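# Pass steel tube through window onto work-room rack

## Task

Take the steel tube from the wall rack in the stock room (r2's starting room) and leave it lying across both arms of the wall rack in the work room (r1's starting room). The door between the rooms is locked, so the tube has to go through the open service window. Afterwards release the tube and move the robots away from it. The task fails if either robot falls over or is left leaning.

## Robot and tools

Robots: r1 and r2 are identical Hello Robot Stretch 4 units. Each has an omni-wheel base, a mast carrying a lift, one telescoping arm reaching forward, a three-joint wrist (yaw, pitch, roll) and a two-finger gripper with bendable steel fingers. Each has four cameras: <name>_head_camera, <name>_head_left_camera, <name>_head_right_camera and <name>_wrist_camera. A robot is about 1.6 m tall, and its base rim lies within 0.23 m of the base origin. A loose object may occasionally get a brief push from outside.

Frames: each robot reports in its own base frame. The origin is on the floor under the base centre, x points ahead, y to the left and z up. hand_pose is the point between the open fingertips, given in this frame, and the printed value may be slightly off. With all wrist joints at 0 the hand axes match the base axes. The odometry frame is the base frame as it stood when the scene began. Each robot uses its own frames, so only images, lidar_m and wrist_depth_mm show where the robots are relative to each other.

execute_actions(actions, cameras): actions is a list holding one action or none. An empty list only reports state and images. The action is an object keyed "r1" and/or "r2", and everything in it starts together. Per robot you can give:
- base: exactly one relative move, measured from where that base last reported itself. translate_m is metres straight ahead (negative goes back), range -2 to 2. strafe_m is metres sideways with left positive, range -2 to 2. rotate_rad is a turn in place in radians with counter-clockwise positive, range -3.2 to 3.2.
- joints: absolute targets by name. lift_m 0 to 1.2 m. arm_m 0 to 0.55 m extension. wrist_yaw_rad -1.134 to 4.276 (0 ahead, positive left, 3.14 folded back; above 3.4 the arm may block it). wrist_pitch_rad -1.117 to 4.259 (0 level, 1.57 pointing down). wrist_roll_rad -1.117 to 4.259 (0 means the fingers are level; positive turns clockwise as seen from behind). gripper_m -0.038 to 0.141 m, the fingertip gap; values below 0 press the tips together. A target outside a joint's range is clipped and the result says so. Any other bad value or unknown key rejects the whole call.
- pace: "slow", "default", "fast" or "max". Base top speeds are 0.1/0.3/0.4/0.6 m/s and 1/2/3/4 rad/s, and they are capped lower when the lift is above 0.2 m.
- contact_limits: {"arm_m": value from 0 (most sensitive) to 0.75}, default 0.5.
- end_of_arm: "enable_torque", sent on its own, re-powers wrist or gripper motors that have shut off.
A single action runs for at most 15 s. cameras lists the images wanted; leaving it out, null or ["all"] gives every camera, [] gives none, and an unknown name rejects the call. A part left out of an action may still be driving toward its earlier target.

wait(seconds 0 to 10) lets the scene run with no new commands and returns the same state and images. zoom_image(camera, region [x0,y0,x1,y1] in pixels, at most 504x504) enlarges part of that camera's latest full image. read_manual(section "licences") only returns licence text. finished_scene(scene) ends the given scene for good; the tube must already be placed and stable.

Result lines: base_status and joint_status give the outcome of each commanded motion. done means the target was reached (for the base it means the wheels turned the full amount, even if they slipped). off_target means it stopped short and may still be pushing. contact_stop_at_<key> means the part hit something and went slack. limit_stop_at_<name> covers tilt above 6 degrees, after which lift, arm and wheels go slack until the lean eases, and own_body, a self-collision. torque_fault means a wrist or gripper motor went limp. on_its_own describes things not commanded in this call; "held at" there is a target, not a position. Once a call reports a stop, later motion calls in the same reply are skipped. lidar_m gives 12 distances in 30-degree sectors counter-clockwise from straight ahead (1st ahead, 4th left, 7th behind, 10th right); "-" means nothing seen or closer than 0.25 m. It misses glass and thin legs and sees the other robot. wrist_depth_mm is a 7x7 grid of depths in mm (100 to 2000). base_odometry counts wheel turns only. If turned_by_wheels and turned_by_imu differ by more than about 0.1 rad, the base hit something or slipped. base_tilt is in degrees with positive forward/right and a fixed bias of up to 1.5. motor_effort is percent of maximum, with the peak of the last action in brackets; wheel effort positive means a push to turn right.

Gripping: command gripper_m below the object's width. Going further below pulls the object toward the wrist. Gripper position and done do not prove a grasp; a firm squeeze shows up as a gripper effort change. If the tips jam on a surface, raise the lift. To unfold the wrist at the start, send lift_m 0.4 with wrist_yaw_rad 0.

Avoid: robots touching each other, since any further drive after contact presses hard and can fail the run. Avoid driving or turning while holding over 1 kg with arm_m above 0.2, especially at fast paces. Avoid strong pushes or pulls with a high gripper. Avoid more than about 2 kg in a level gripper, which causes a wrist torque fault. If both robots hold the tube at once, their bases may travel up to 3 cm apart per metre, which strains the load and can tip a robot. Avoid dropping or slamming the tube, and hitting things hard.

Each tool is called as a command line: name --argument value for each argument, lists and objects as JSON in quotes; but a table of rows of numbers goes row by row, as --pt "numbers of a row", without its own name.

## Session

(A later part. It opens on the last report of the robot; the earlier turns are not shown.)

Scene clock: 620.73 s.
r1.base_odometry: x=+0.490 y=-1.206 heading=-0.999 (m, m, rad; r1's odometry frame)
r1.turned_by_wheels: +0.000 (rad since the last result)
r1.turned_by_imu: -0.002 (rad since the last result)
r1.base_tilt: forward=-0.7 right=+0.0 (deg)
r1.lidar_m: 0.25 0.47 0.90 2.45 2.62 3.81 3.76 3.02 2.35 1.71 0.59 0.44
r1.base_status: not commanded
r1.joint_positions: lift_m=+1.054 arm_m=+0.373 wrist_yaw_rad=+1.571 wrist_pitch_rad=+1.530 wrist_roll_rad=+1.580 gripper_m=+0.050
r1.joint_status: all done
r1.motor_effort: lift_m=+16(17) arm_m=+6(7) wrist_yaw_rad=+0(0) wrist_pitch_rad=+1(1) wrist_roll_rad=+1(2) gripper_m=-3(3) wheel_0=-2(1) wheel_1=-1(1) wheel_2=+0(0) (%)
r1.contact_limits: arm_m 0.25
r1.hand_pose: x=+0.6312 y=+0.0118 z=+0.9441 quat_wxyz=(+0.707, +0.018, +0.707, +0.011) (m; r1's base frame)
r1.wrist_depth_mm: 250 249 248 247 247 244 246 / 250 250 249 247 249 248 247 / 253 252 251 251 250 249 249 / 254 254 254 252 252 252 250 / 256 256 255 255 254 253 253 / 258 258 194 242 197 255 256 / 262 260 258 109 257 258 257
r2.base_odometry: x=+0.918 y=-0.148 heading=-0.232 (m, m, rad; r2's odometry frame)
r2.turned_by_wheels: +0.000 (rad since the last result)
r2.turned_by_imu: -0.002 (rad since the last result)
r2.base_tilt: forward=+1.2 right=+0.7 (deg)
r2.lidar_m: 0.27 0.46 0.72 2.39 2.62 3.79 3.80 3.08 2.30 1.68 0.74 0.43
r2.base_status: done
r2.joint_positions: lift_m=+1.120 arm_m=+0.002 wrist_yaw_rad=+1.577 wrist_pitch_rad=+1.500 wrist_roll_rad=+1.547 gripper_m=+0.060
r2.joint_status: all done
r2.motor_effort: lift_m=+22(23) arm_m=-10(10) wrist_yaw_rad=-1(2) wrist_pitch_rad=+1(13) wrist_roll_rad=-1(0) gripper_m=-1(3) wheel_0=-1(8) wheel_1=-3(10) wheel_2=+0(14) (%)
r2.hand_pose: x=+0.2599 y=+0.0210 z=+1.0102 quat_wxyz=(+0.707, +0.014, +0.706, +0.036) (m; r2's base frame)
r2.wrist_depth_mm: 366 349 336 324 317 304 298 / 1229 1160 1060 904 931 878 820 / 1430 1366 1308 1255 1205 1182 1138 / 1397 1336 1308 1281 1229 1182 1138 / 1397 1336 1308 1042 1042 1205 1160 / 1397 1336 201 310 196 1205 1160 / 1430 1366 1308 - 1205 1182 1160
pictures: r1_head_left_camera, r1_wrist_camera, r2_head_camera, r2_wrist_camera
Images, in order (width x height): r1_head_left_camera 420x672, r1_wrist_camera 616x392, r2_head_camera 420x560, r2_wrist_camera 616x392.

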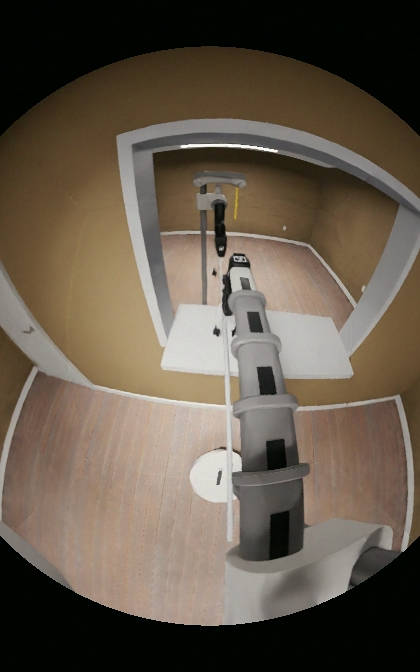

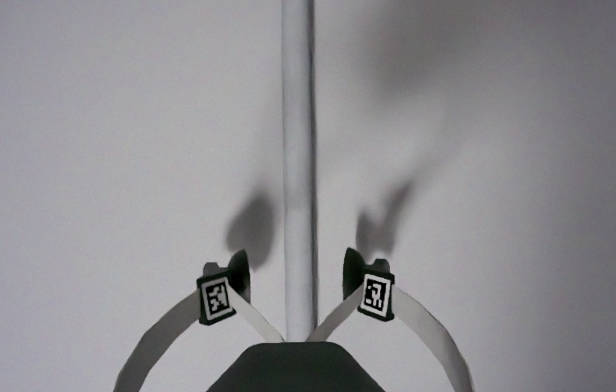

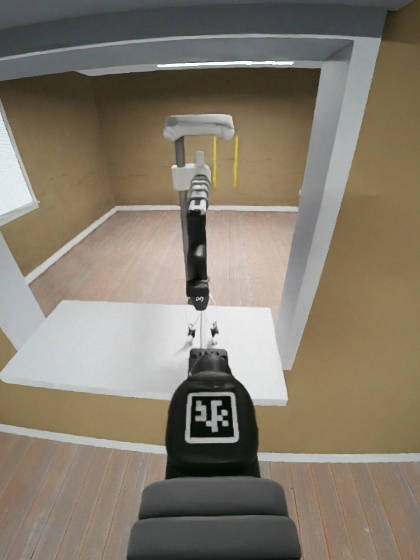

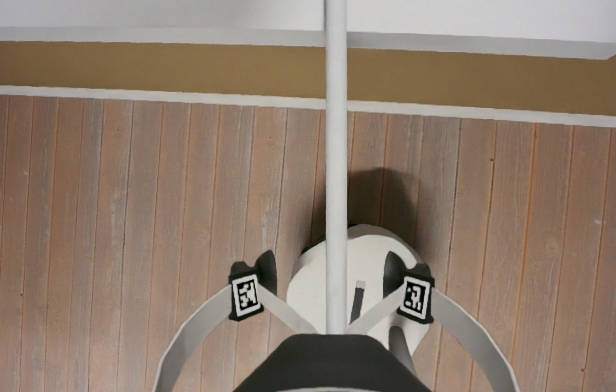

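execute_actions --actions '[{"r2": {"base": {"translate_m": -0.1}, "joints": {"lift_m": 1.19}, "pace": "fast"}, "r1": {"joints": {"lift_m": 1.043, "arm_m": 0.367, "wrist_pitch_rad": 1.536, "gripper_m": -0.038}, "pace": "default"}}]' --cameras '["r2_wrist_camera", "r1_wrist_camera", "r1_head_left_camera", "r2_head_camera"]'

Scene clock: 641.60 s.
r1.base_odometry: x=+0.490 y=-1.206 heading=-0.999 (m, m, rad; r1's odometry frame)
r1.turned_by_wheels: +0.000 (rad since the last result)
r1.turned_by_imu: -0.002 (rad since the last result)
r1.base_tilt: forward=-0.6 right=-0.1 (deg)
r1.lidar_m: 0.25 0.47 0.89 2.44 2.60 3.78 3.74 3.03 2.33 1.74 0.59 0.46
r1.base_status: not commanded
r1.joint_positions: lift_m=+1.043 arm_m=+0.368 wrist_yaw_rad=+1.571 wrist_pitch_rad=+1.536 wrist_roll_rad=+1.580 gripper_m=-0.037
r1.joint_status: all done
r1.motor_effort: lift_m=+19(22) arm_m=-6(5) wrist_yaw_rad=+1(1) wrist_pitch_rad=+0(6) wrist_roll_rad=+0(1) gripper_m=-23(23) wheel_0=-1(1) wheel_1=-1(1) wheel_2=+0(0) (%)
r1.hand_pose: x=+0.6264 y=+0.0100 z=+0.9329 quat_wxyz=(+0.707, +0.015, +0.707, +0.009) (m; r1's base frame)
r1.wrist_depth_mm: 235 234 234 233 234 233 234 / 236 236 236 235 235 235 235 / 237 238 238 236 236 237 237 / 239 240 240 238 238 239 238 / 243 241 241 218 242 241 240 / 244 243 180 216 179 242 244 / 246 245 246 110 244 244 244
r2.base_odometry: x=+0.821 y=-0.125 heading=-0.233 (m, m, rad; r2's odometry frame)
r2.turned_by_wheels: +0.000 (rad since the last result)
r2.turned_by_imu: -0.002 (rad since the last result)
r2.base_tilt: forward=+1.2 right=+0.7 (deg)
r2.lidar_m: 0.25 0.57 0.85 2.43 2.62 3.70 3.68 3.04 2.30 1.88 0.87 0.55
r2.base_status: done
r2.joint_positions: lift_m=+1.190 arm_m=+0.002 wrist_yaw_rad=+1.577 wrist_pitch_rad=+1.500 wrist_roll_rad=+1.547 gripper_m=+0.060
r2.joint_status: all done
r2.motor_effort: lift_m=+22(25) arm_m=-10(10) wrist_yaw_rad=-1(1) wrist_pitch_rad=+1(0) wrist_roll_rad=-1(1) gripper_m=-3(3) wheel_0=-2(5) wheel_1=-2(9) wheel_2=+0(12) (%)
r2.hand_pose: x=+0.2599 y=+0.0210 z=+1.0801 quat_wxyz=(+0.707, +0.014, +0.706, +0.036) (m; r2's base frame)
r2.wrist_depth_mm: 1008 946 904 831 831 798 778 / 1464 1397 1366 1255 1255 1182 1118 / 1499 1397 1366 1308 1308 1255 1229 / 1499 1430 1397 1336 1308 1255 1229 / 1499 1430 1397 1138 1098 1255 1255 / 1499 1430 201 373 196 1255 1229 / 1499 1464 1366 - 1281 1255 1229
pictures: r1_head_left_camera, r1_wrist_camera, r2_head_camera, r2_wrist_camera
Images, in order (width x height): r1_head_left_camera 420x672, r1_wrist_camera 616x392, r2_head_camera 420x560, r2_wrist_camera 616x392.

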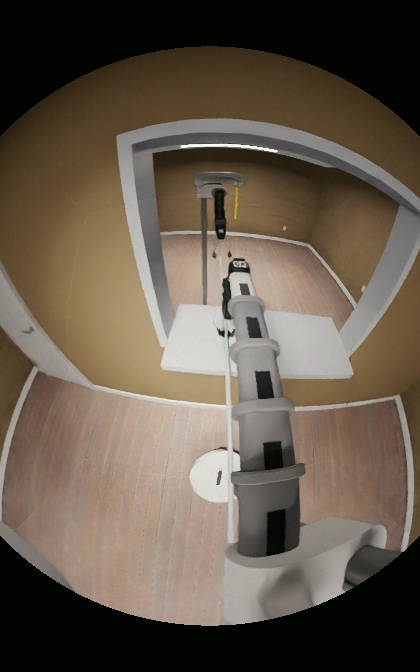

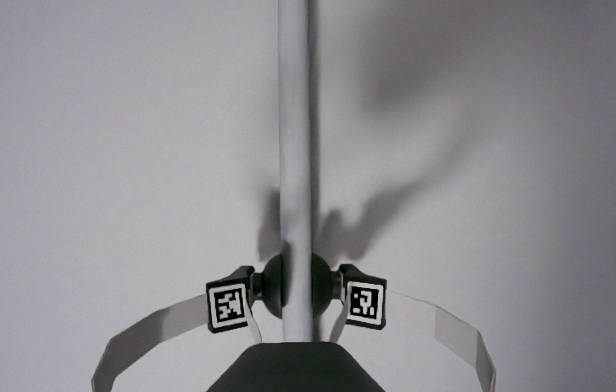

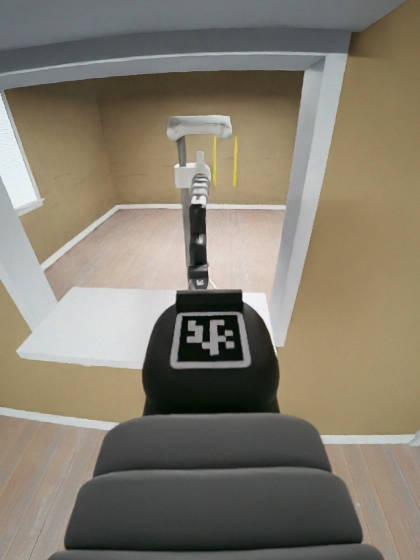

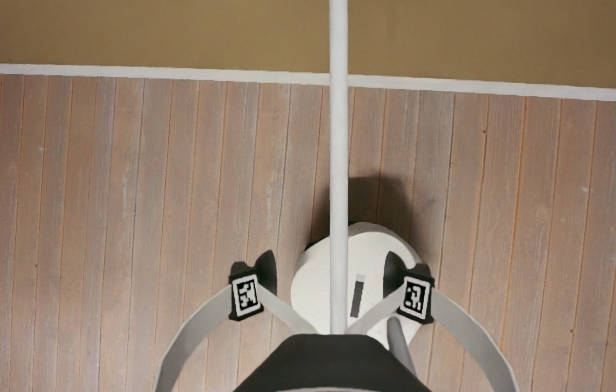

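execute_actions --actions '[{"r2": {"base": {"translate_m": -0.15}, "joints": {"wrist_pitch_rad": 0.0, "wrist_yaw_rad": 0.0, "wrist_roll_rad": 0.0, "gripper_m": 0.1}, "pace": "default"}, "r1": {"base": {"translate_m": -1.44}, "joints": {"lift_m": 1.085, "arm_m": 0.0, "wrist_pitch_rad": 1.3}, "pace": "fast"}}]' --cameras '["r2_wrist_camera", "r1_wrist_camera", "r1_head_left_camera", "r1_head_camera"]'

Scene clock: 684.67 s.
r1.base_odometry: x=-0.289 y=+0.004 heading=-0.999 (m, m, rad; r1's odometry frame)
r1.turned_by_wheels: +0.000 (rad since the last result)
r1.turned_by_imu: -0.006 (rad since the last result)
r1.base_tilt: forward=-0.4 right=+0.1 (deg)
r1.lidar_m: 0.28 2.14 2.61 2.54 2.74 0.26 0.25 2.45 2.23 2.12 2.28 1.92
r1.base_status: done
r1.joint_positions: lift_m=+1.085 arm_m=+0.001 wrist_yaw_rad=+1.571 wrist_pitch_rad=+1.303 wrist_roll_rad=+1.580 gripper_m=-0.037
r1.joint_status: all done
r1.motor_effort: lift_m=+23(24) arm_m=-6(8) wrist_yaw_rad=+0(5) wrist_pitch_rad=-8(17) wrist_roll_rad=+1(1) gripper_m=-21(22) wheel_0=-2(9) wheel_1=+0(3) wheel_2=+1(13) (%)
r1.hand_pose: x=+0.2594 y=+0.0764 z=+0.9847 quat_wxyz=(+0.700, +0.098, +0.701, +0.091) (m; r1's base frame)
r1.wrist_depth_mm: 1464 1366 1336 1205 1160 1078 1060 / 1499 1397 1308 1229 1160 1118 1042 / 1537 1397 1308 1229 1182 1138 1060 / 1464 1430 1336 1229 1182 1118 1098 / 1576 1464 1397 217 991 1098 1098 / 1499 1464 181 216 180 960 1060 / 1576 1397 1397 110 1008 798 1098
r2.base_odometry: x=+0.675 y=-0.090 heading=-0.233 (m, m, rad; r2's odometry frame)
r2.turned_by_wheels: +0.000 (rad since the last result)
r2.turned_by_imu: -0.003 (rad since the last result)
r2.base_tilt: forward=+1.2 right=+0.8 (deg)
r2.lidar_m: 0.68 0.74 1.27 2.44 2.66 3.56 3.53 3.03 2.31 2.25 1.06 0.69
r2.base_status: done
r2.joint_positions: lift_m=+1.190 arm_m=+0.002 wrist_yaw_rad=+0.000 wrist_pitch_rad=+0.003 wrist_roll_rad=+0.000 gripper_m=+0.100
r2.joint_status: all done
r2.motor_effort: lift_m=+22(22) arm_m=-9(9) wrist_yaw_rad=-1(7) wrist_pitch_rad=-10(16) wrist_roll_rad=-1(6) gripper_m=-1(5) wheel_0=-4(4) wheel_1=-2(7) wheel_2=+2(11) (%)
r2.hand_pose: x=+0.4611 y=-0.0873 z=+1.3671 quat_wxyz=(+1.000, +0.000, +0.001, +0.000) (m; r2's base frame)
r2.wrist_depth_mm: 634 615 609 591 569 564 549 / - - - - - 564 549 / - - - - - 564 554 / - - - - - 564 549 / - - - - - 569 554 / - - 199 - 569 559 559 / - - - - 569 569 554
pictures: r1_head_camera, r1_head_left_camera, r1_wrist_camera, r2_wrist_camera
Images, in order (width x height): r1_head_camera 420x560, r1_head_left_camera 420x672, r1_wrist_camera 616x392, r2_wrist_camera 616x392.

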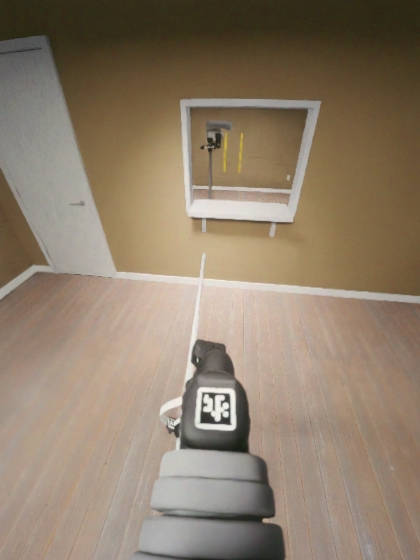

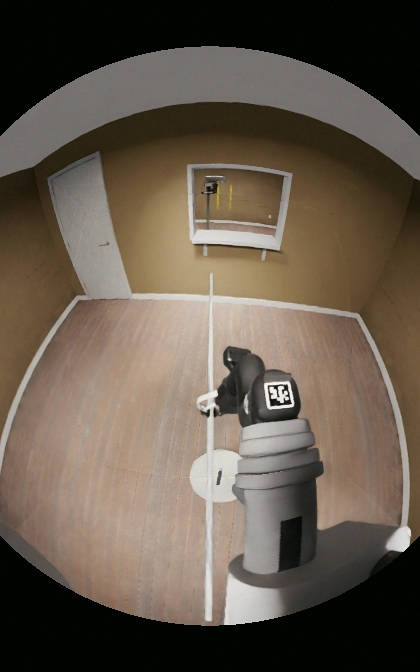

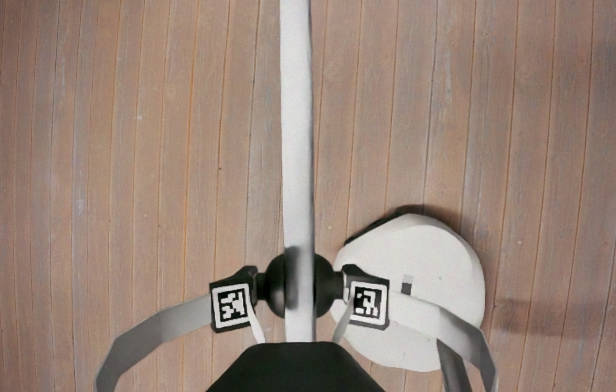

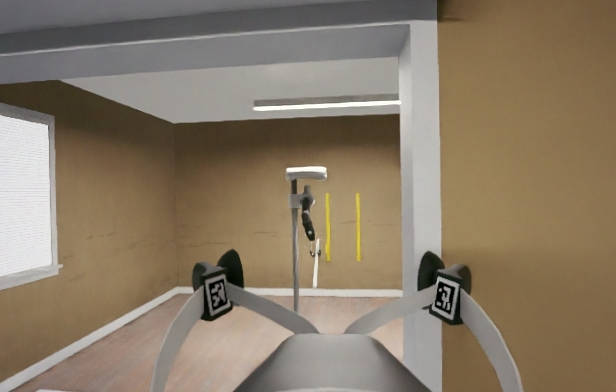

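execute_actions --actions '[{"r2": {"base": {"strafe_m": 0.2}, "joints": {"lift_m": 0.82}, "pace": "fast"}, "r1": {"base": {"rotate_rad": 1.51}, "joints": {"lift_m": 0.89, "wrist_yaw_rad": 1.553}, "pace": "slow"}}]' --cameras '["r2_wrist_camera", "r1_wrist_camera", "r1_head_left_camera", "r1_head_camera"]'

Scene clock: 697.53 s.
r1.base_odometry: x=-0.289 y=+0.004 heading=+0.510 (m, m, rad; r1's odometry frame)
r1.turned_by_wheels: +1.509 (rad since the last result)
r1.turned_by_imu: +1.539 (rad since the last result)
r1.base_tilt: forward=-0.6 right=-0.2 (deg)
r1.lidar_m: 0.37 2.69 2.34 1.97 2.39 2.29 0.33 2.29 2.09 1.89 2.08 2.64
r1.base_status: done
r1.joint_positions: lift_m=+0.890 arm_m=+0.001 wrist_yaw_rad=+1.553 wrist_pitch_rad=+1.303 wrist_roll_rad=+1.580 gripper_m=-0.037
r1.joint_status: all done
r1.motor_effort: lift_m=+19(19) arm_m=-6(6) wrist_yaw_rad=+0(4) wrist_pitch_rad=-8(10) wrist_roll_rad=-2(4) gripper_m=-23(23) wheel_0=-4(7) wheel_1=-2(8) wheel_2=-5(9) (%)
r1.hand_pose: x=+0.2607 y=+0.0748 z=+0.7900 quat_wxyz=(+0.701, +0.104, +0.700, +0.085) (m; r1's base frame)
r1.wrist_depth_mm: 1205 1138 1078 991 976 917 878 / 1255 1182 1098 991 976 931 891 / 1281 1182 1098 1025 976 931 891 / 1229 1182 1098 1042 1008 946 904 / 1281 1182 1118 217 788 917 891 / 1308 1182 182 217 179 759 917 / 1308 1182 1138 110 798 768 931
r2.base_odometry: x=+0.721 y=+0.105 heading=-0.233 (m, m, rad; r2's odometry frame)
r2.turned_by_wheels: +0.000 (rad since the last result)
r2.turned_by_imu: -0.005 (rad since the last result)
r2.base_tilt: forward=+1.2 right=+0.8 (deg)
r2.lidar_m: 0.68 0.74 1.28 2.24 2.38 3.50 3.50 3.33 2.54 2.45 1.11 0.71
r2.base_status: done
r2.joint_positions: lift_m=+0.820 arm_m=+0.002 wrist_yaw_rad=+0.000 wrist_pitch_rad=+0.003 wrist_roll_rad=+0.000 gripper_m=+0.100
r2.joint_status: all done
r2.motor_effort: lift_m=+14(21) arm_m=-9(9) wrist_yaw_rad=+0(1) wrist_pitch_rad=-8(5) wrist_roll_rad=-2(2) gripper_m=+1(1) wheel_0=+1(9) wheel_1=+0(11) wheel_2=+1(3) (%)
r2.hand_pose: x=+0.4611 y=-0.0874 z=+0.9977 quat_wxyz=(+1.000, +0.000, +0.001, +0.000) (m; r2's base frame)
r2.wrist_depth_mm: 778 - - - - - 559 / 768 - - - - - 554 / 768 - - - - - 564 / 768 - - - - - 564 / 750 917 891 866 842 691 564 / 564 512 199 488 462 449 445 / 676 661 640 - 597 585 569
pictures: r1_head_camera, r1_head_left_camera, r1_wrist_camera, r2_wrist_camera
Images, in order (width x height): r1_head_camera 420x560, r1_head_left_camera 420x672, r1_wrist_camera 616x392, r2_wrist_camera 616x392.

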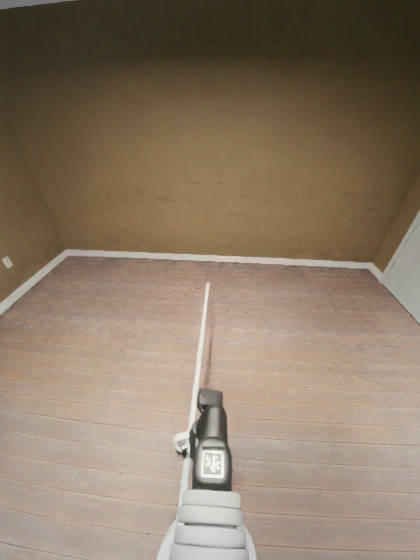

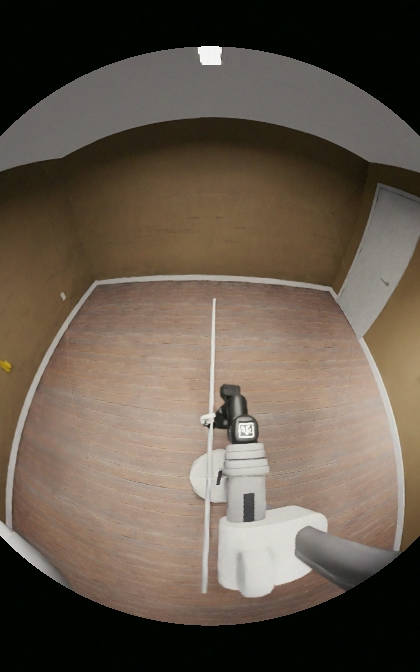

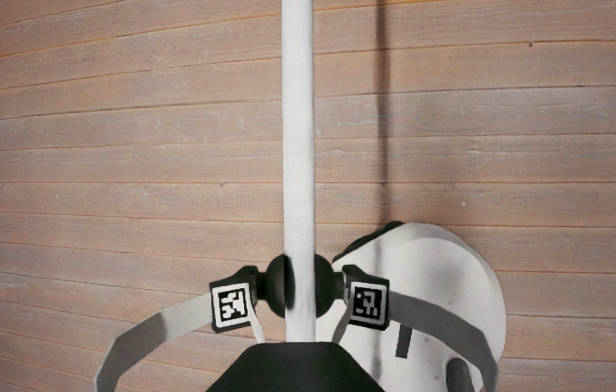

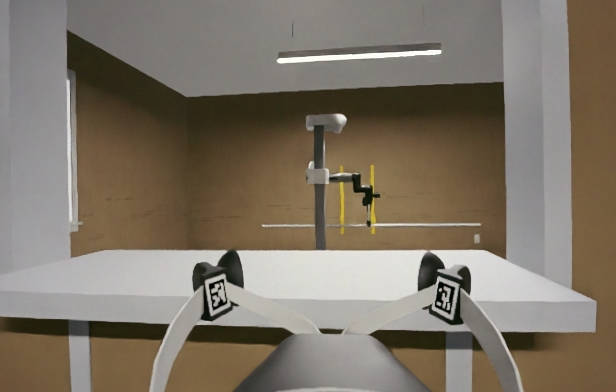

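zoom_image --camera "r2_wrist_camera" --region '[250, 150, 500, 260]'

zoom_image --camera "r2_wrist_camera" --region '[320, 155, 400, 245]'

zoom_image --camera "r1_head_left_camera" --region '[0, 300, 80, 440]'

Region (250, 150, 500, 260) of r2_wrist_camera's 616x392 image, scaled by 2.016; it fills the top 222 rows of this view, and the rest is white.

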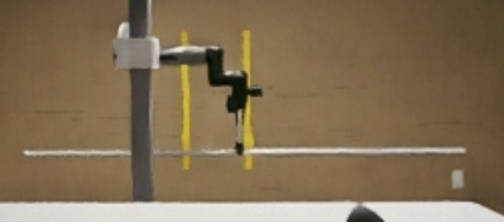

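Region (320, 155, 400, 245) of r2_wrist_camera's 616x392 image, scaled by 5.600.

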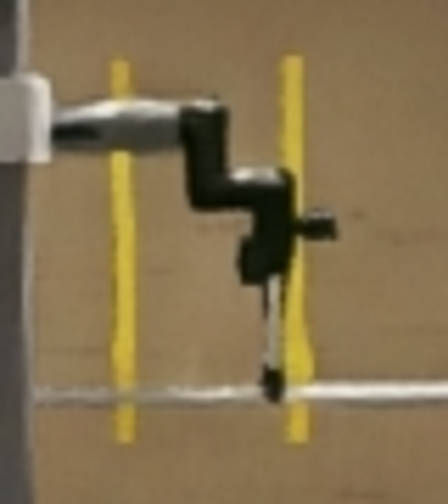

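Region (0, 300, 80, 440) of r1_head_left_camera's 420x672 image, scaled by 3.600, with more detail than that image has; it fills the left 288 columns of this view, and the rest is white.

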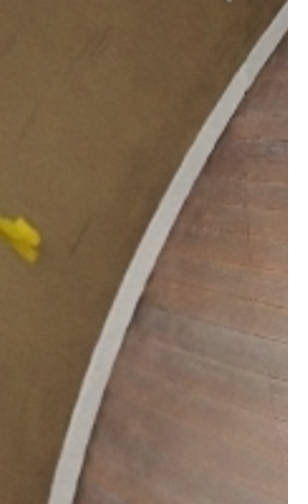

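zoom_image --camera "r1_wrist_camera" --region '[56, 120, 560, 240]'

zoom_image --camera "r1_head_camera" --region '[40, 230, 400, 330]'

Region (56, 120, 560, 240) of r1_wrist_camera's 616x392 image, scaled by 1.000; it fills the top 120 rows of this view, and the rest is white.

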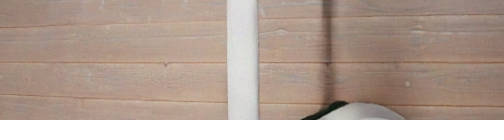

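Region (40, 230, 400, 330) of r1_head_camera's 420x560 image, scaled by 1.400, with more detail than that image has.

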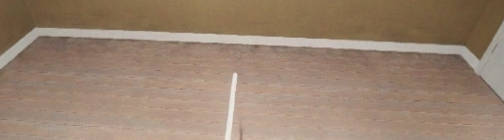

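execute_actions --actions '[{"r1": {"base": {"strafe_m": 1.91}, "joints": {"lift_m": 0.86, "wrist_pitch_rad": 0.9}, "pace": "fast"}}]' --cameras '["r2_wrist_camera", "r1_wrist_camera", "r1_head_left_camera", "r1_head_camera"]'

Scene clock: 754.13 s.
r1.base_odometry: x=-1.222 y=+1.671 heading=+0.510 (m, m, rad; r1's odometry frame)
r1.turned_by_wheels: +0.000 (rad since the last result)
r1.turned_by_imu: -0.013 (rad since the last result)
r1.base_tilt: forward=-0.5 right=+0.1 (deg)
r1.lidar_m: 0.40 0.35 0.36 0.25 0.37 0.39 1.68 2.20 3.08 3.82 3.63 2.69
r1.base_status: done
r1.joint_positions: lift_m=+0.860 arm_m=+0.001 wrist_yaw_rad=+1.553 wrist_pitch_rad=+0.907 wrist_roll_rad=+1.580 gripper_m=-0.037
r1.joint_status: all done
r1.motor_effort: lift_m=+20(20) arm_m=-6(6) wrist_yaw_rad=-1(3) wrist_pitch_rad=-19(28) wrist_roll_rad=+1(0) gripper_m=-23(24) wheel_0=+1(17) wheel_1=-2(14) wheel_2=+0(4) (%)
r1.hand_pose: x=+0.2626 y=+0.1762 z=+0.8109 quat_wxyz=(+0.669, +0.240, +0.667, +0.221) (m; r1's base frame)
r1.wrist_depth_mm: 274 317 392 364 329 591 788 / 287 342 418 496 809 917 820 / 289 345 424 517 820 931 820 / 290 343 430 517 820 917 831 / 291 345 430 228 842 931 668 / 291 334 179 219 181 715 654 / 290 317 421 110 866 699 661
r2.base_odometry: x=+0.721 y=+0.105 heading=-0.233 (m, m, rad; r2's odometry frame)
r2.turned_by_wheels: +0.000 (rad since the last result)
r2.turned_by_imu: -0.011 (rad since the last result)
r2.base_tilt: forward=+1.2 right=+0.7 (deg)
r2.lidar_m: 0.68 0.74 1.30 2.22 2.41 3.49 3.49 3.30 2.51 2.46 1.11 0.70
r2.base_status: not commanded
r2.joint_positions: lift_m=+0.820 arm_m=+0.002 wrist_yaw_rad=+0.000 wrist_pitch_rad=+0.003 wrist_roll_rad=+0.000 gripper_m=+0.100
r2.joint_status: not commanded
r2.motor_effort: lift_m=+15(14) arm_m=-9(9) wrist_yaw_rad=+0(0) wrist_pitch_rad=-8(7) wrist_roll_rad=-2(2) gripper_m=-2(2) wheel_0=+1(1) wheel_1=+0(0) wheel_2=+1(1) (%)
r2.hand_pose: x=+0.4611 y=-0.0874 z=+0.9977 quat_wxyz=(+1.000, +0.000, +0.001, +0.000) (m; r2's base frame)
r2.wrist_depth_mm: 798 - - - - - 559 / 768 - - - - - 559 / 778 - - - - - 564 / 768 - - - - - 564 / 750 904 891 866 842 699 564 / 569 517 199 488 462 452 445 / 676 661 634 - 603 591 569
pictures: r1_head_camera, r1_head_left_camera, r1_wrist_camera, r2_wrist_camera
Images, in order (width x height): r1_head_camera 420x560, r1_head_left_camera 420x672, r1_wrist_camera 616x392, r2_wrist_camera 616x392.

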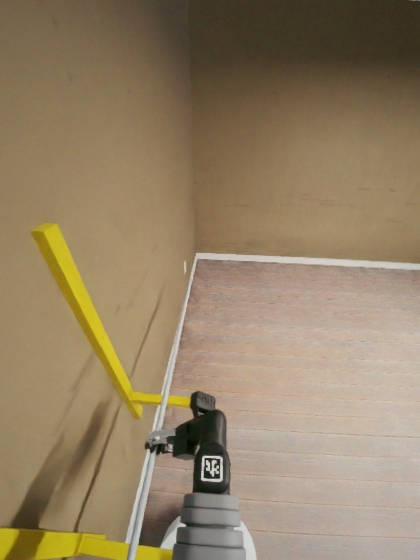

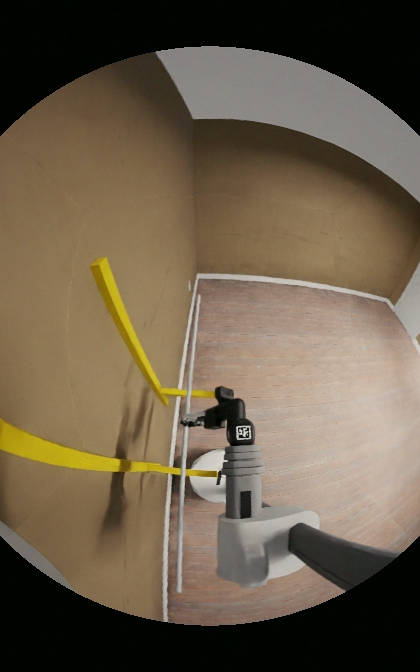

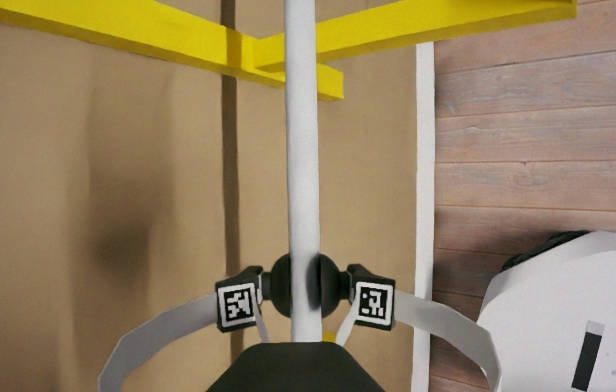

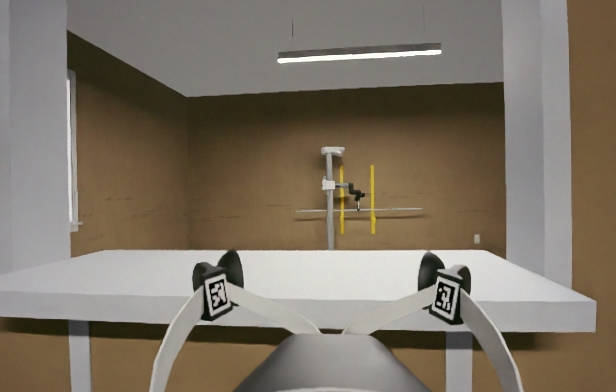

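zoom_image --camera "r2_wrist_camera" --region '[285, 150, 435, 245]'

zoom_image --camera "r1_wrist_camera" --region '[230, 0, 440, 110]'

zoom_image --camera "r1_wrist_camera" --region '[406, 0, 616, 70]'

zoom_image --camera "r1_head_left_camera" --region '[130, 360, 270, 500]'

Region (285, 150, 435, 245) of r2_wrist_camera's 616x392 image, scaled by 3.360; it fills the top 319 rows of this view, and the rest is white.

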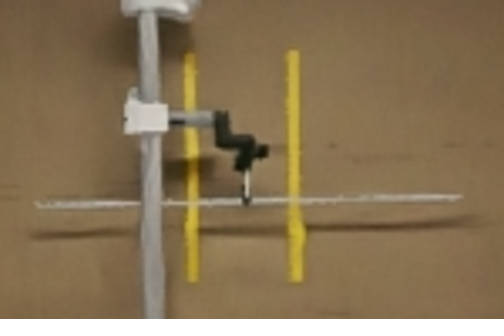

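Region (230, 0, 440, 110) of r1_wrist_camera's 616x392 image, scaled by 2.400; it fills the top 264 rows of this view, and the rest is white.

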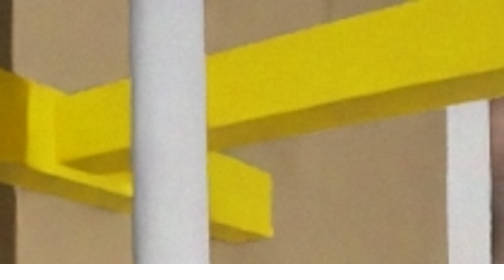

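Region (406, 0, 616, 70) of r1_wrist_camera's 616x392 image, scaled by 2.400.

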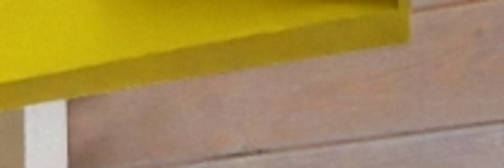

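Region (130, 360, 270, 500) of r1_head_left_camera's 420x672 image, scaled by 3.600, with more detail than that image has.

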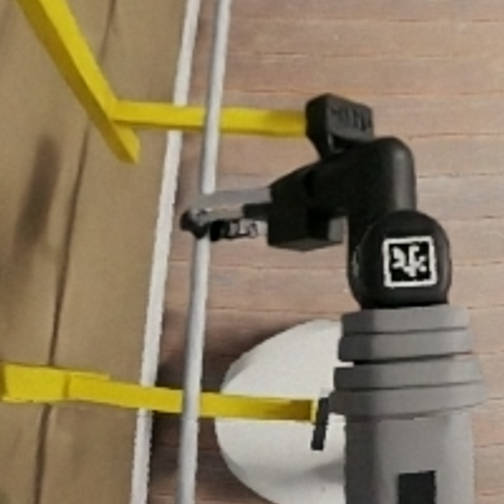

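zoom_image --camera "r1_wrist_camera" --region '[310, 0, 400, 70]'

zoom_image --camera "r1_wrist_camera" --region '[235, 20, 325, 90]'

zoom_image --camera "r2_wrist_camera" --region '[330, 195, 390, 240]'

Region (310, 0, 400, 70) of r1_wrist_camera's 616x392 image, scaled by 5.600.

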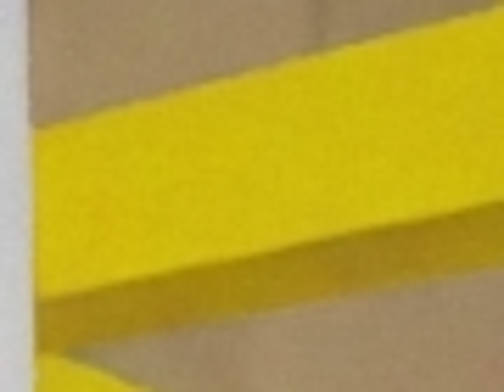

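Region (235, 20, 325, 90) of r1_wrist_camera's 616x392 image, scaled by 5.600.

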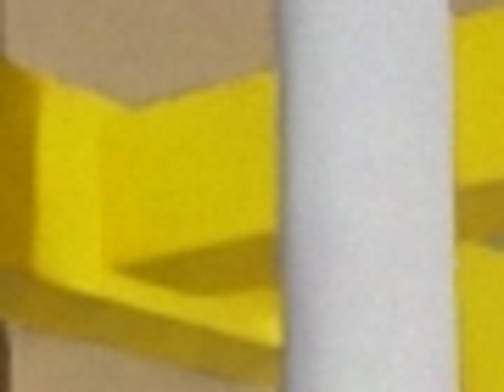

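Region (330, 195, 390, 240) of r2_wrist_camera's 616x392 image, scaled by 8.400; it fills the top 378 rows of this view, and the rest is white.

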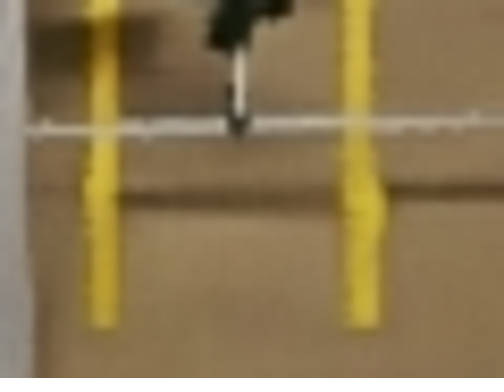

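execute_actions --actions '[{"r1": {"joints": {"lift_m": 0.76, "wrist_roll_rad": 1.594}, "pace": "default"}}]' --cameras '["r2_wrist_camera", "r1_wrist_camera", "r1_head_left_camera", "r1_head_camera"]'

Scene clock: 791.90 s.
r1.base_odometry: x=-1.222 y=+1.671 heading=+0.510 (m, m, rad; r1's odometry frame)
r1.turned_by_wheels: +0.000 (rad since the last result)
r1.turned_by_imu: -0.004 (rad since the last result)
r1.base_tilt: forward=-0.4 right=-0.3 (deg)
r1.lidar_m: 0.41 0.37 0.35 0.25 0.25 0.28 1.68 2.23 3.09 3.79 3.65 2.72
r1.base_status: not commanded
r1.joint_positions: lift_m=+0.760 arm_m=+0.001 wrist_yaw_rad=+1.553 wrist_pitch_rad=+0.907 wrist_roll_rad=+1.594 gripper_m=-0.037
r1.joint_status: all done
r1.motor_effort: lift_m=+19(22) arm_m=-6(6) wrist_yaw_rad=-1(0) wrist_pitch_rad=-19(19) wrist_roll_rad=-1(4) gripper_m=-21(24) wheel_0=+1(1) wheel_1=-2(2) wheel_2=+0(0) (%)
r1.hand_pose: x=+0.2626 y=+0.1762 z=+0.7110 quat_wxyz=(+0.668, +0.244, +0.669, +0.217) (m; r1's base frame)
r1.wrist_depth_mm: 277 317 324 459 831 798 732 / 286 342 415 496 809 809 732 / 289 345 430 517 831 820 732 / 290 345 433 521 820 831 741 / 290 347 433 219 831 831 609 / 290 334 179 218 181 621 569 / 290 315 415 110 866 609 574
r2.base_odometry: x=+0.721 y=+0.105 heading=-0.233 (m, m, rad; r2's odometry frame)
r2.turned_by_wheels: +0.000 (rad since the last result)
r2.turned_by_imu: -0.003 (rad since the last result)
r2.base_tilt: forward=+1.2 right=+0.8 (deg)
r2.lidar_m: 0.68 0.75 1.29 2.22 2.39 3.51 3.46 3.32 2.51 2.46 1.08 0.69
r2.base_status: not commanded
r2.joint_positions: lift_m=+0.820 arm_m=+0.002 wrist_yaw_rad=+0.000 wrist_pitch_rad=+0.003 wrist_roll_rad=+0.000 gripper_m=+0.100
r2.joint_status: not commanded
r2.motor_effort: lift_m=+15(15) arm_m=-9(9) wrist_yaw_rad=+0(0) wrist_pitch_rad=-5(9) wrist_roll_rad=-1(1) gripper_m=-2(2) wheel_0=+1(1) wheel_1=+0(0) wheel_2=+1(1) (%)
r2.hand_pose: x=+0.4611 y=-0.0874 z=+0.9977 quat_wxyz=(+1.000, +0.000, +0.001, +0.000) (m; r2's base frame)
r2.wrist_depth_mm: 778 - - - - - 559 / 778 - - - - - 559 / 768 - - - - - 564 / 759 - - - - - 559 / 741 904 878 854 842 699 559 / 569 517 199 488 462 449 449 / 683 654 640 - 597 591 569
pictures: r1_head_camera, r1_head_left_camera, r1_wrist_camera, r2_wrist_camera
Images, in order (width x height): r1_head_camera 420x560, r1_head_left_camera 420x672, r1_wrist_camera 616x392, r2_wrist_camera 616x392.

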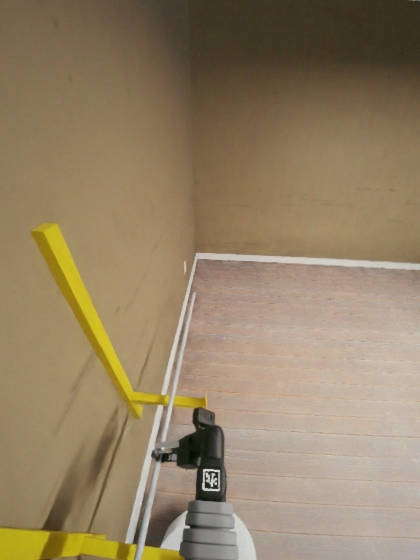

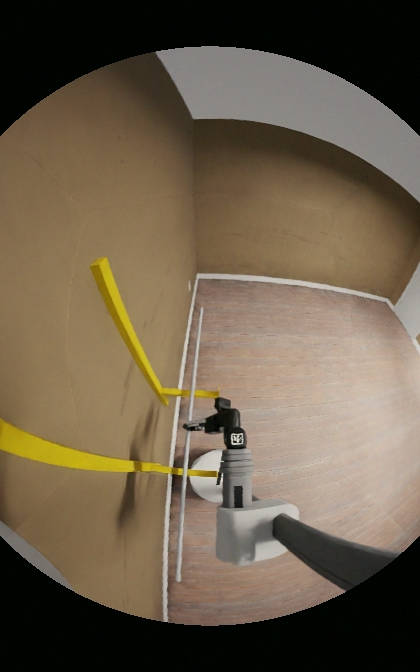

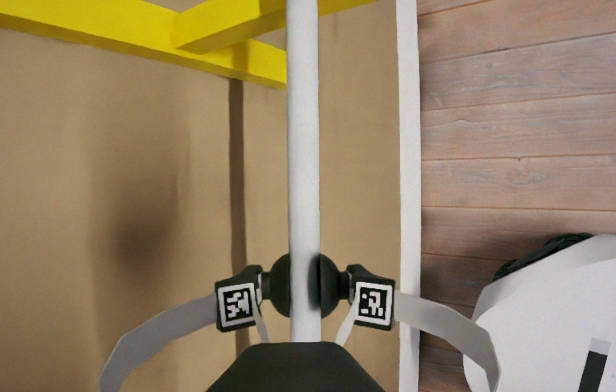

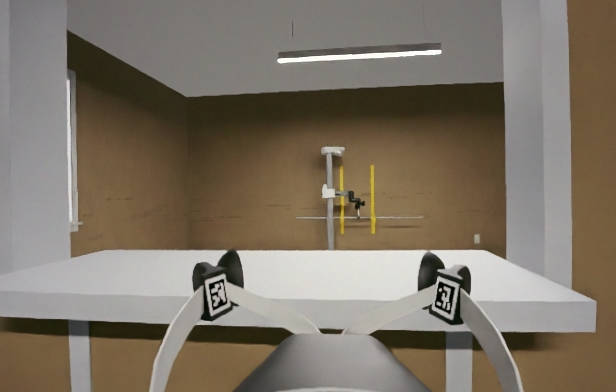

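zoom_image --camera "r1_wrist_camera" --region '[150, 0, 330, 90]'

zoom_image --camera "r1_head_camera" --region '[125, 370, 225, 430]'

zoom_image --camera "r1_head_left_camera" --region '[140, 440, 240, 500]'

zoom_image --camera "r2_wrist_camera" --region '[285, 180, 435, 245]'

Region (150, 0, 330, 90) of r1_wrist_camera's 616x392 image, scaled by 2.800.

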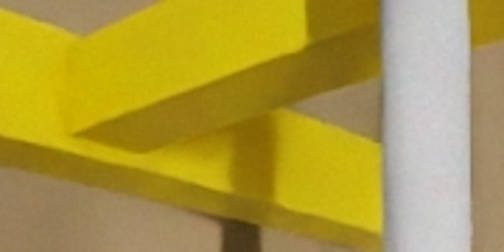

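Region (125, 370, 225, 430) of r1_head_camera's 420x560 image, scaled by 5.040, with more detail than that image has; it fills the top 302 rows of this view, and the rest is white.

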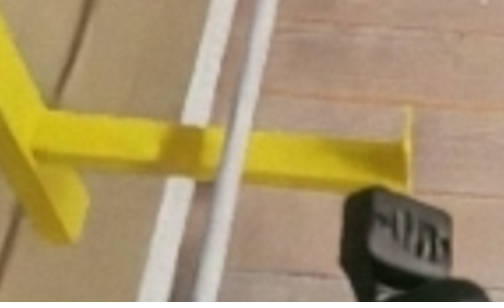

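Region (140, 440, 240, 500) of r1_head_left_camera's 420x672 image, scaled by 5.040, with more detail than that image has; it fills the top 302 rows of this view, and the rest is white.

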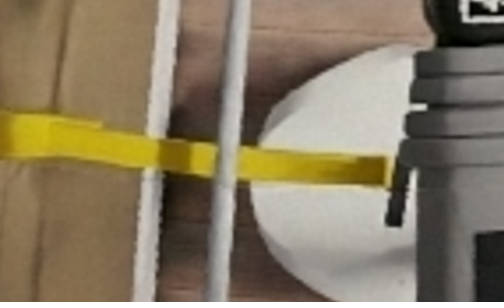

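Region (285, 180, 435, 245) of r2_wrist_camera's 616x392 image, scaled by 3.360; it fills the top 218 rows of this view, and the rest is white.

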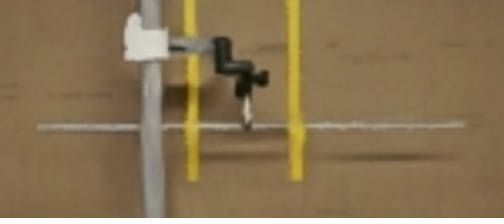

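execute_actions --actions '[{"r1": {"joints": {"lift_m": 0.741, "gripper_m": 0.07}, "pace": "default"}}]' --cameras '["r2_wrist_camera", "r1_wrist_camera", "r1_head_left_camera", "r1_head_camera"]'

Scene clock: 843.60 s.
r1.base_odometry: x=-1.222 y=+1.671 heading=+0.510 (m, m, rad; r1's odometry frame)
r1.turned_by_wheels: +0.000 (rad since the last result)
r1.turned_by_imu: -0.003 (rad since the last result)
r1.base_tilt: forward=-0.5 right=+0.2 (deg)
r1.lidar_m: 0.43 0.39 0.30 0.25 0.25 0.34 1.67 2.24 3.08 3.82 3.61 2.70
r1.base_status: not commanded
r1.joint_positions: lift_m=+0.741 arm_m=+0.001 wrist_yaw_rad=+1.553 wrist_pitch_rad=+0.902 wrist_roll_rad=+1.594 gripper_m=+0.070
r1.joint_status: all done
r1.motor_effort: lift_m=+19(19) arm_m=-6(6) wrist_yaw_rad=+0(0) wrist_pitch_rad=-4(19) wrist_roll_rad=-1(1) gripper_m=-1(21) wheel_0=+1(1) wheel_1=-2(2) wheel_2=+0(0) (%)
r1.hand_pose: x=+0.2626 y=+0.1774 z=+0.6929 quat_wxyz=(+0.667, +0.246, +0.668, +0.218) (m; r1's base frame)
r1.wrist_depth_mm: 274 315 298 554 809 778 715 / 286 340 384 559 809 798 715 / 290 340 397 559 798 809 723 / 290 345 402 564 820 809 715 / 290 343 387 564 768 809 647 / 289 332 202 539 200 647 559 / 287 322 402 110 831 591 559
r2.base_odometry: x=+0.721 y=+0.105 heading=-0.233 (m, m, rad; r2's odometry frame)
r2.turned_by_wheels: +0.000 (rad since the last result)
r2.turned_by_imu: -0.002 (rad since the last result)
r2.base_tilt: forward=+1.2 right=+0.7 (deg)
r2.lidar_m: 0.66 0.76 1.30 2.23 2.36 3.49 3.50 3.26 2.54 2.47 1.10 0.71
r2.base_status: not commanded
r2.joint_positions: lift_m=+0.820 arm_m=+0.002 wrist_yaw_rad=+0.000 wrist_pitch_rad=+0.003 wrist_roll_rad=+0.000 gripper_m=+0.100
r2.joint_status: not commanded
r2.motor_effort: lift_m=+15(15) arm_m=-9(9) wrist_yaw_rad=+0(0) wrist_pitch_rad=-8(12) wrist_roll_rad=-2(2) gripper_m=+0(2) wheel_0=+1(1) wheel_1=+0(0) wheel_2=+1(1) (%)
r2.hand_pose: x=+0.4611 y=-0.0874 z=+0.9977 quat_wxyz=(+1.000, +0.000, +0.001, +0.000) (m; r2's base frame)
r2.wrist_depth_mm: 778 - - - - - 564 / 768 - - - - - 564 / 759 - - - - - 559 / 768 - - - - - 564 / 741 904 891 866 831 691 564 / 564 517 199 488 462 449 445 / 676 661 640 - 597 585 569
pictures: r1_head_camera, r1_head_left_camera, r1_wrist_camera, r2_wrist_camera
Images, in order (width x height): r1_head_camera 420x560, r1_head_left_camera 420x672, r1_wrist_camera 616x392, r2_wrist_camera 616x392.

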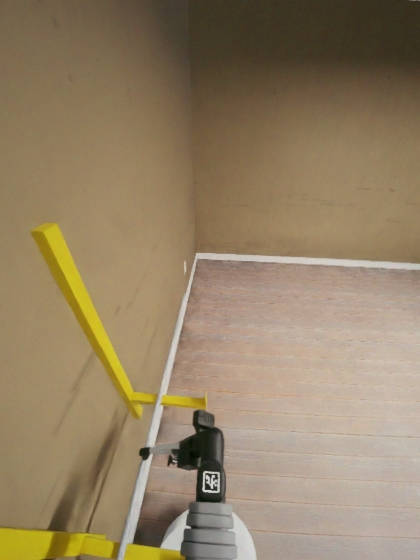

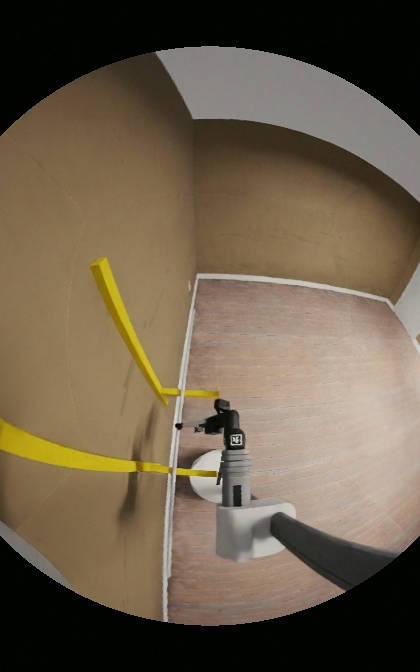

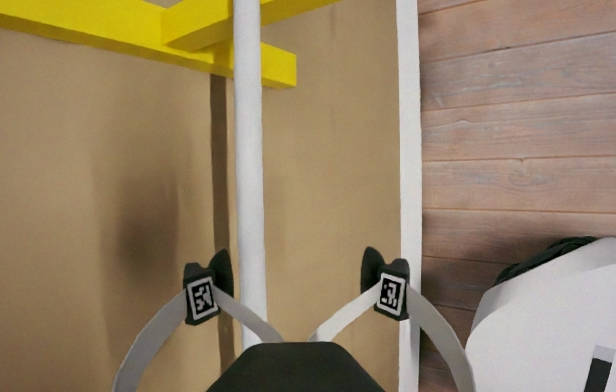

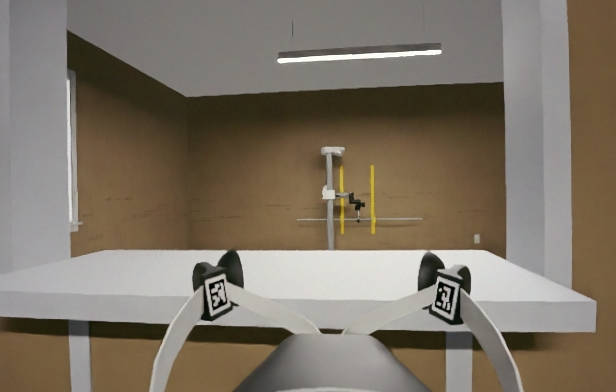

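execute_actions --actions '[]' --cameras '["r1_wrist_camera", "r1_head_left_camera", "r1_head_camera"]'

Scene clock: 847.00 s.
r1.base_odometry: x=-1.222 y=+1.671 heading=+0.510 (m, m, rad; r1's odometry frame)
r1.turned_by_wheels: +0.000 (rad since the last result)
r1.turned_by_imu: -0.001 (rad since the last result)
r1.base_tilt: forward=-0.6 right=-0.1 (deg)
r1.lidar_m: 0.43 0.41 0.27 0.25 0.28 0.40 1.65 2.25 3.10 3.84 3.64 2.68
r1.base_status: not commanded
r1.joint_positions: lift_m=+0.741 arm_m=+0.001 wrist_yaw_rad=+1.553 wrist_pitch_rad=+0.902 wrist_roll_rad=+1.594 gripper_m=+0.070
r1.joint_status: all done
r1.motor_effort: lift_m=+19(19) arm_m=-6(6) wrist_yaw_rad=+0(0) wrist_pitch_rad=-4(19) wrist_roll_rad=-1(1) gripper_m=-3(21) wheel_0=+1(1) wheel_1=-2(2) wheel_2=+0(0) (%)
r1.hand_pose: x=+0.2626 y=+0.1774 z=+0.6929 quat_wxyz=(+0.667, +0.246, +0.668, +0.218) (m; r1's base frame)
r1.wrist_depth_mm: 276 315 296 554 809 778 723 / 289 340 413 554 798 798 715 / 290 342 424 559 820 809 723 / 290 343 430 564 809 820 723 / 290 343 389 564 759 809 640 / 289 332 202 544 200 640 549 / 290 320 387 109 831 597 559
r2.base_odometry: x=+0.721 y=+0.105 heading=-0.233 (m, m, rad; r2's odometry frame)
r2.turned_by_wheels: +0.000 (rad since the last result)
r2.turned_by_imu: -0.001 (rad since the last result)
r2.base_tilt: forward=+1.2 right=+0.8 (deg)
r2.lidar_m: 0.68 0.75 1.29 2.23 2.39 3.47 3.50 3.28 2.50 2.45 1.08 0.70
r2.base_status: not commanded
r2.joint_positions: lift_m=+0.820 arm_m=+0.002 wrist_yaw_rad=+0.000 wrist_pitch_rad=+0.003 wrist_roll_rad=+0.000 gripper_m=+0.100
r2.joint_status: not commanded
r2.motor_effort: lift_m=+15(15) arm_m=-9(9) wrist_yaw_rad=+0(0) wrist_pitch_rad=-8(12) wrist_roll_rad=-1(2) gripper_m=+0(2) wheel_0=+1(1) wheel_1=+0(0) wheel_2=+1(1) (%)
r2.hand_pose: x=+0.4611 y=-0.0874 z=+0.9977 quat_wxyz=(+1.000, +0.000, +0.001, +0.000) (m; r2's base frame)
r2.wrist_depth_mm: 778 - - - - - 564 / 768 - - - - - 564 / 768 - - - - - 559 / 768 - - - - - 564 / 750 904 891 866 842 691 564 / 569 517 199 488 466 452 449 / 676 654 640 - 597 585 564
pictures: r1_head_camera, r1_head_left_camera, r1_wrist_camera
Images, in order (width x height): r1_head_camera 420x560, r1_head_left_camera 420x672, r1_wrist_camera 616x392.

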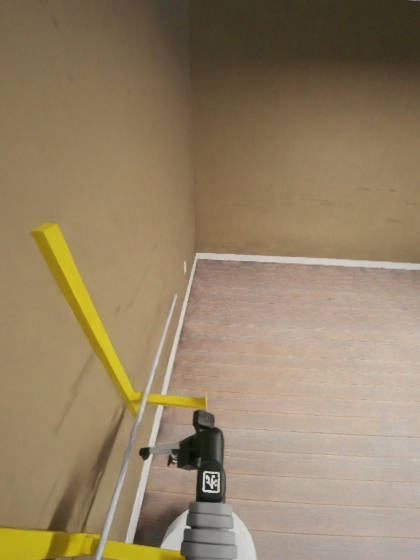

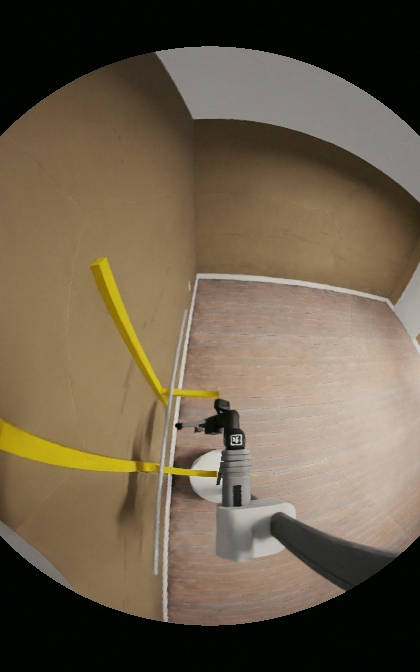

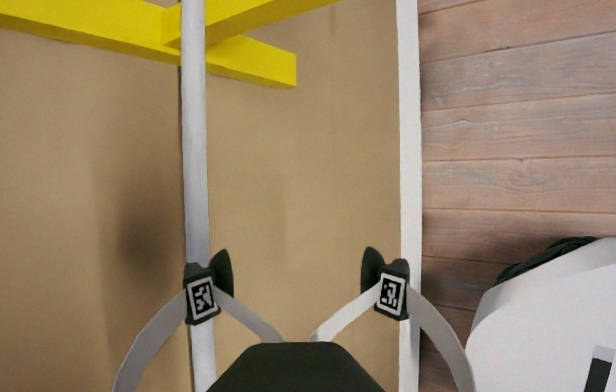

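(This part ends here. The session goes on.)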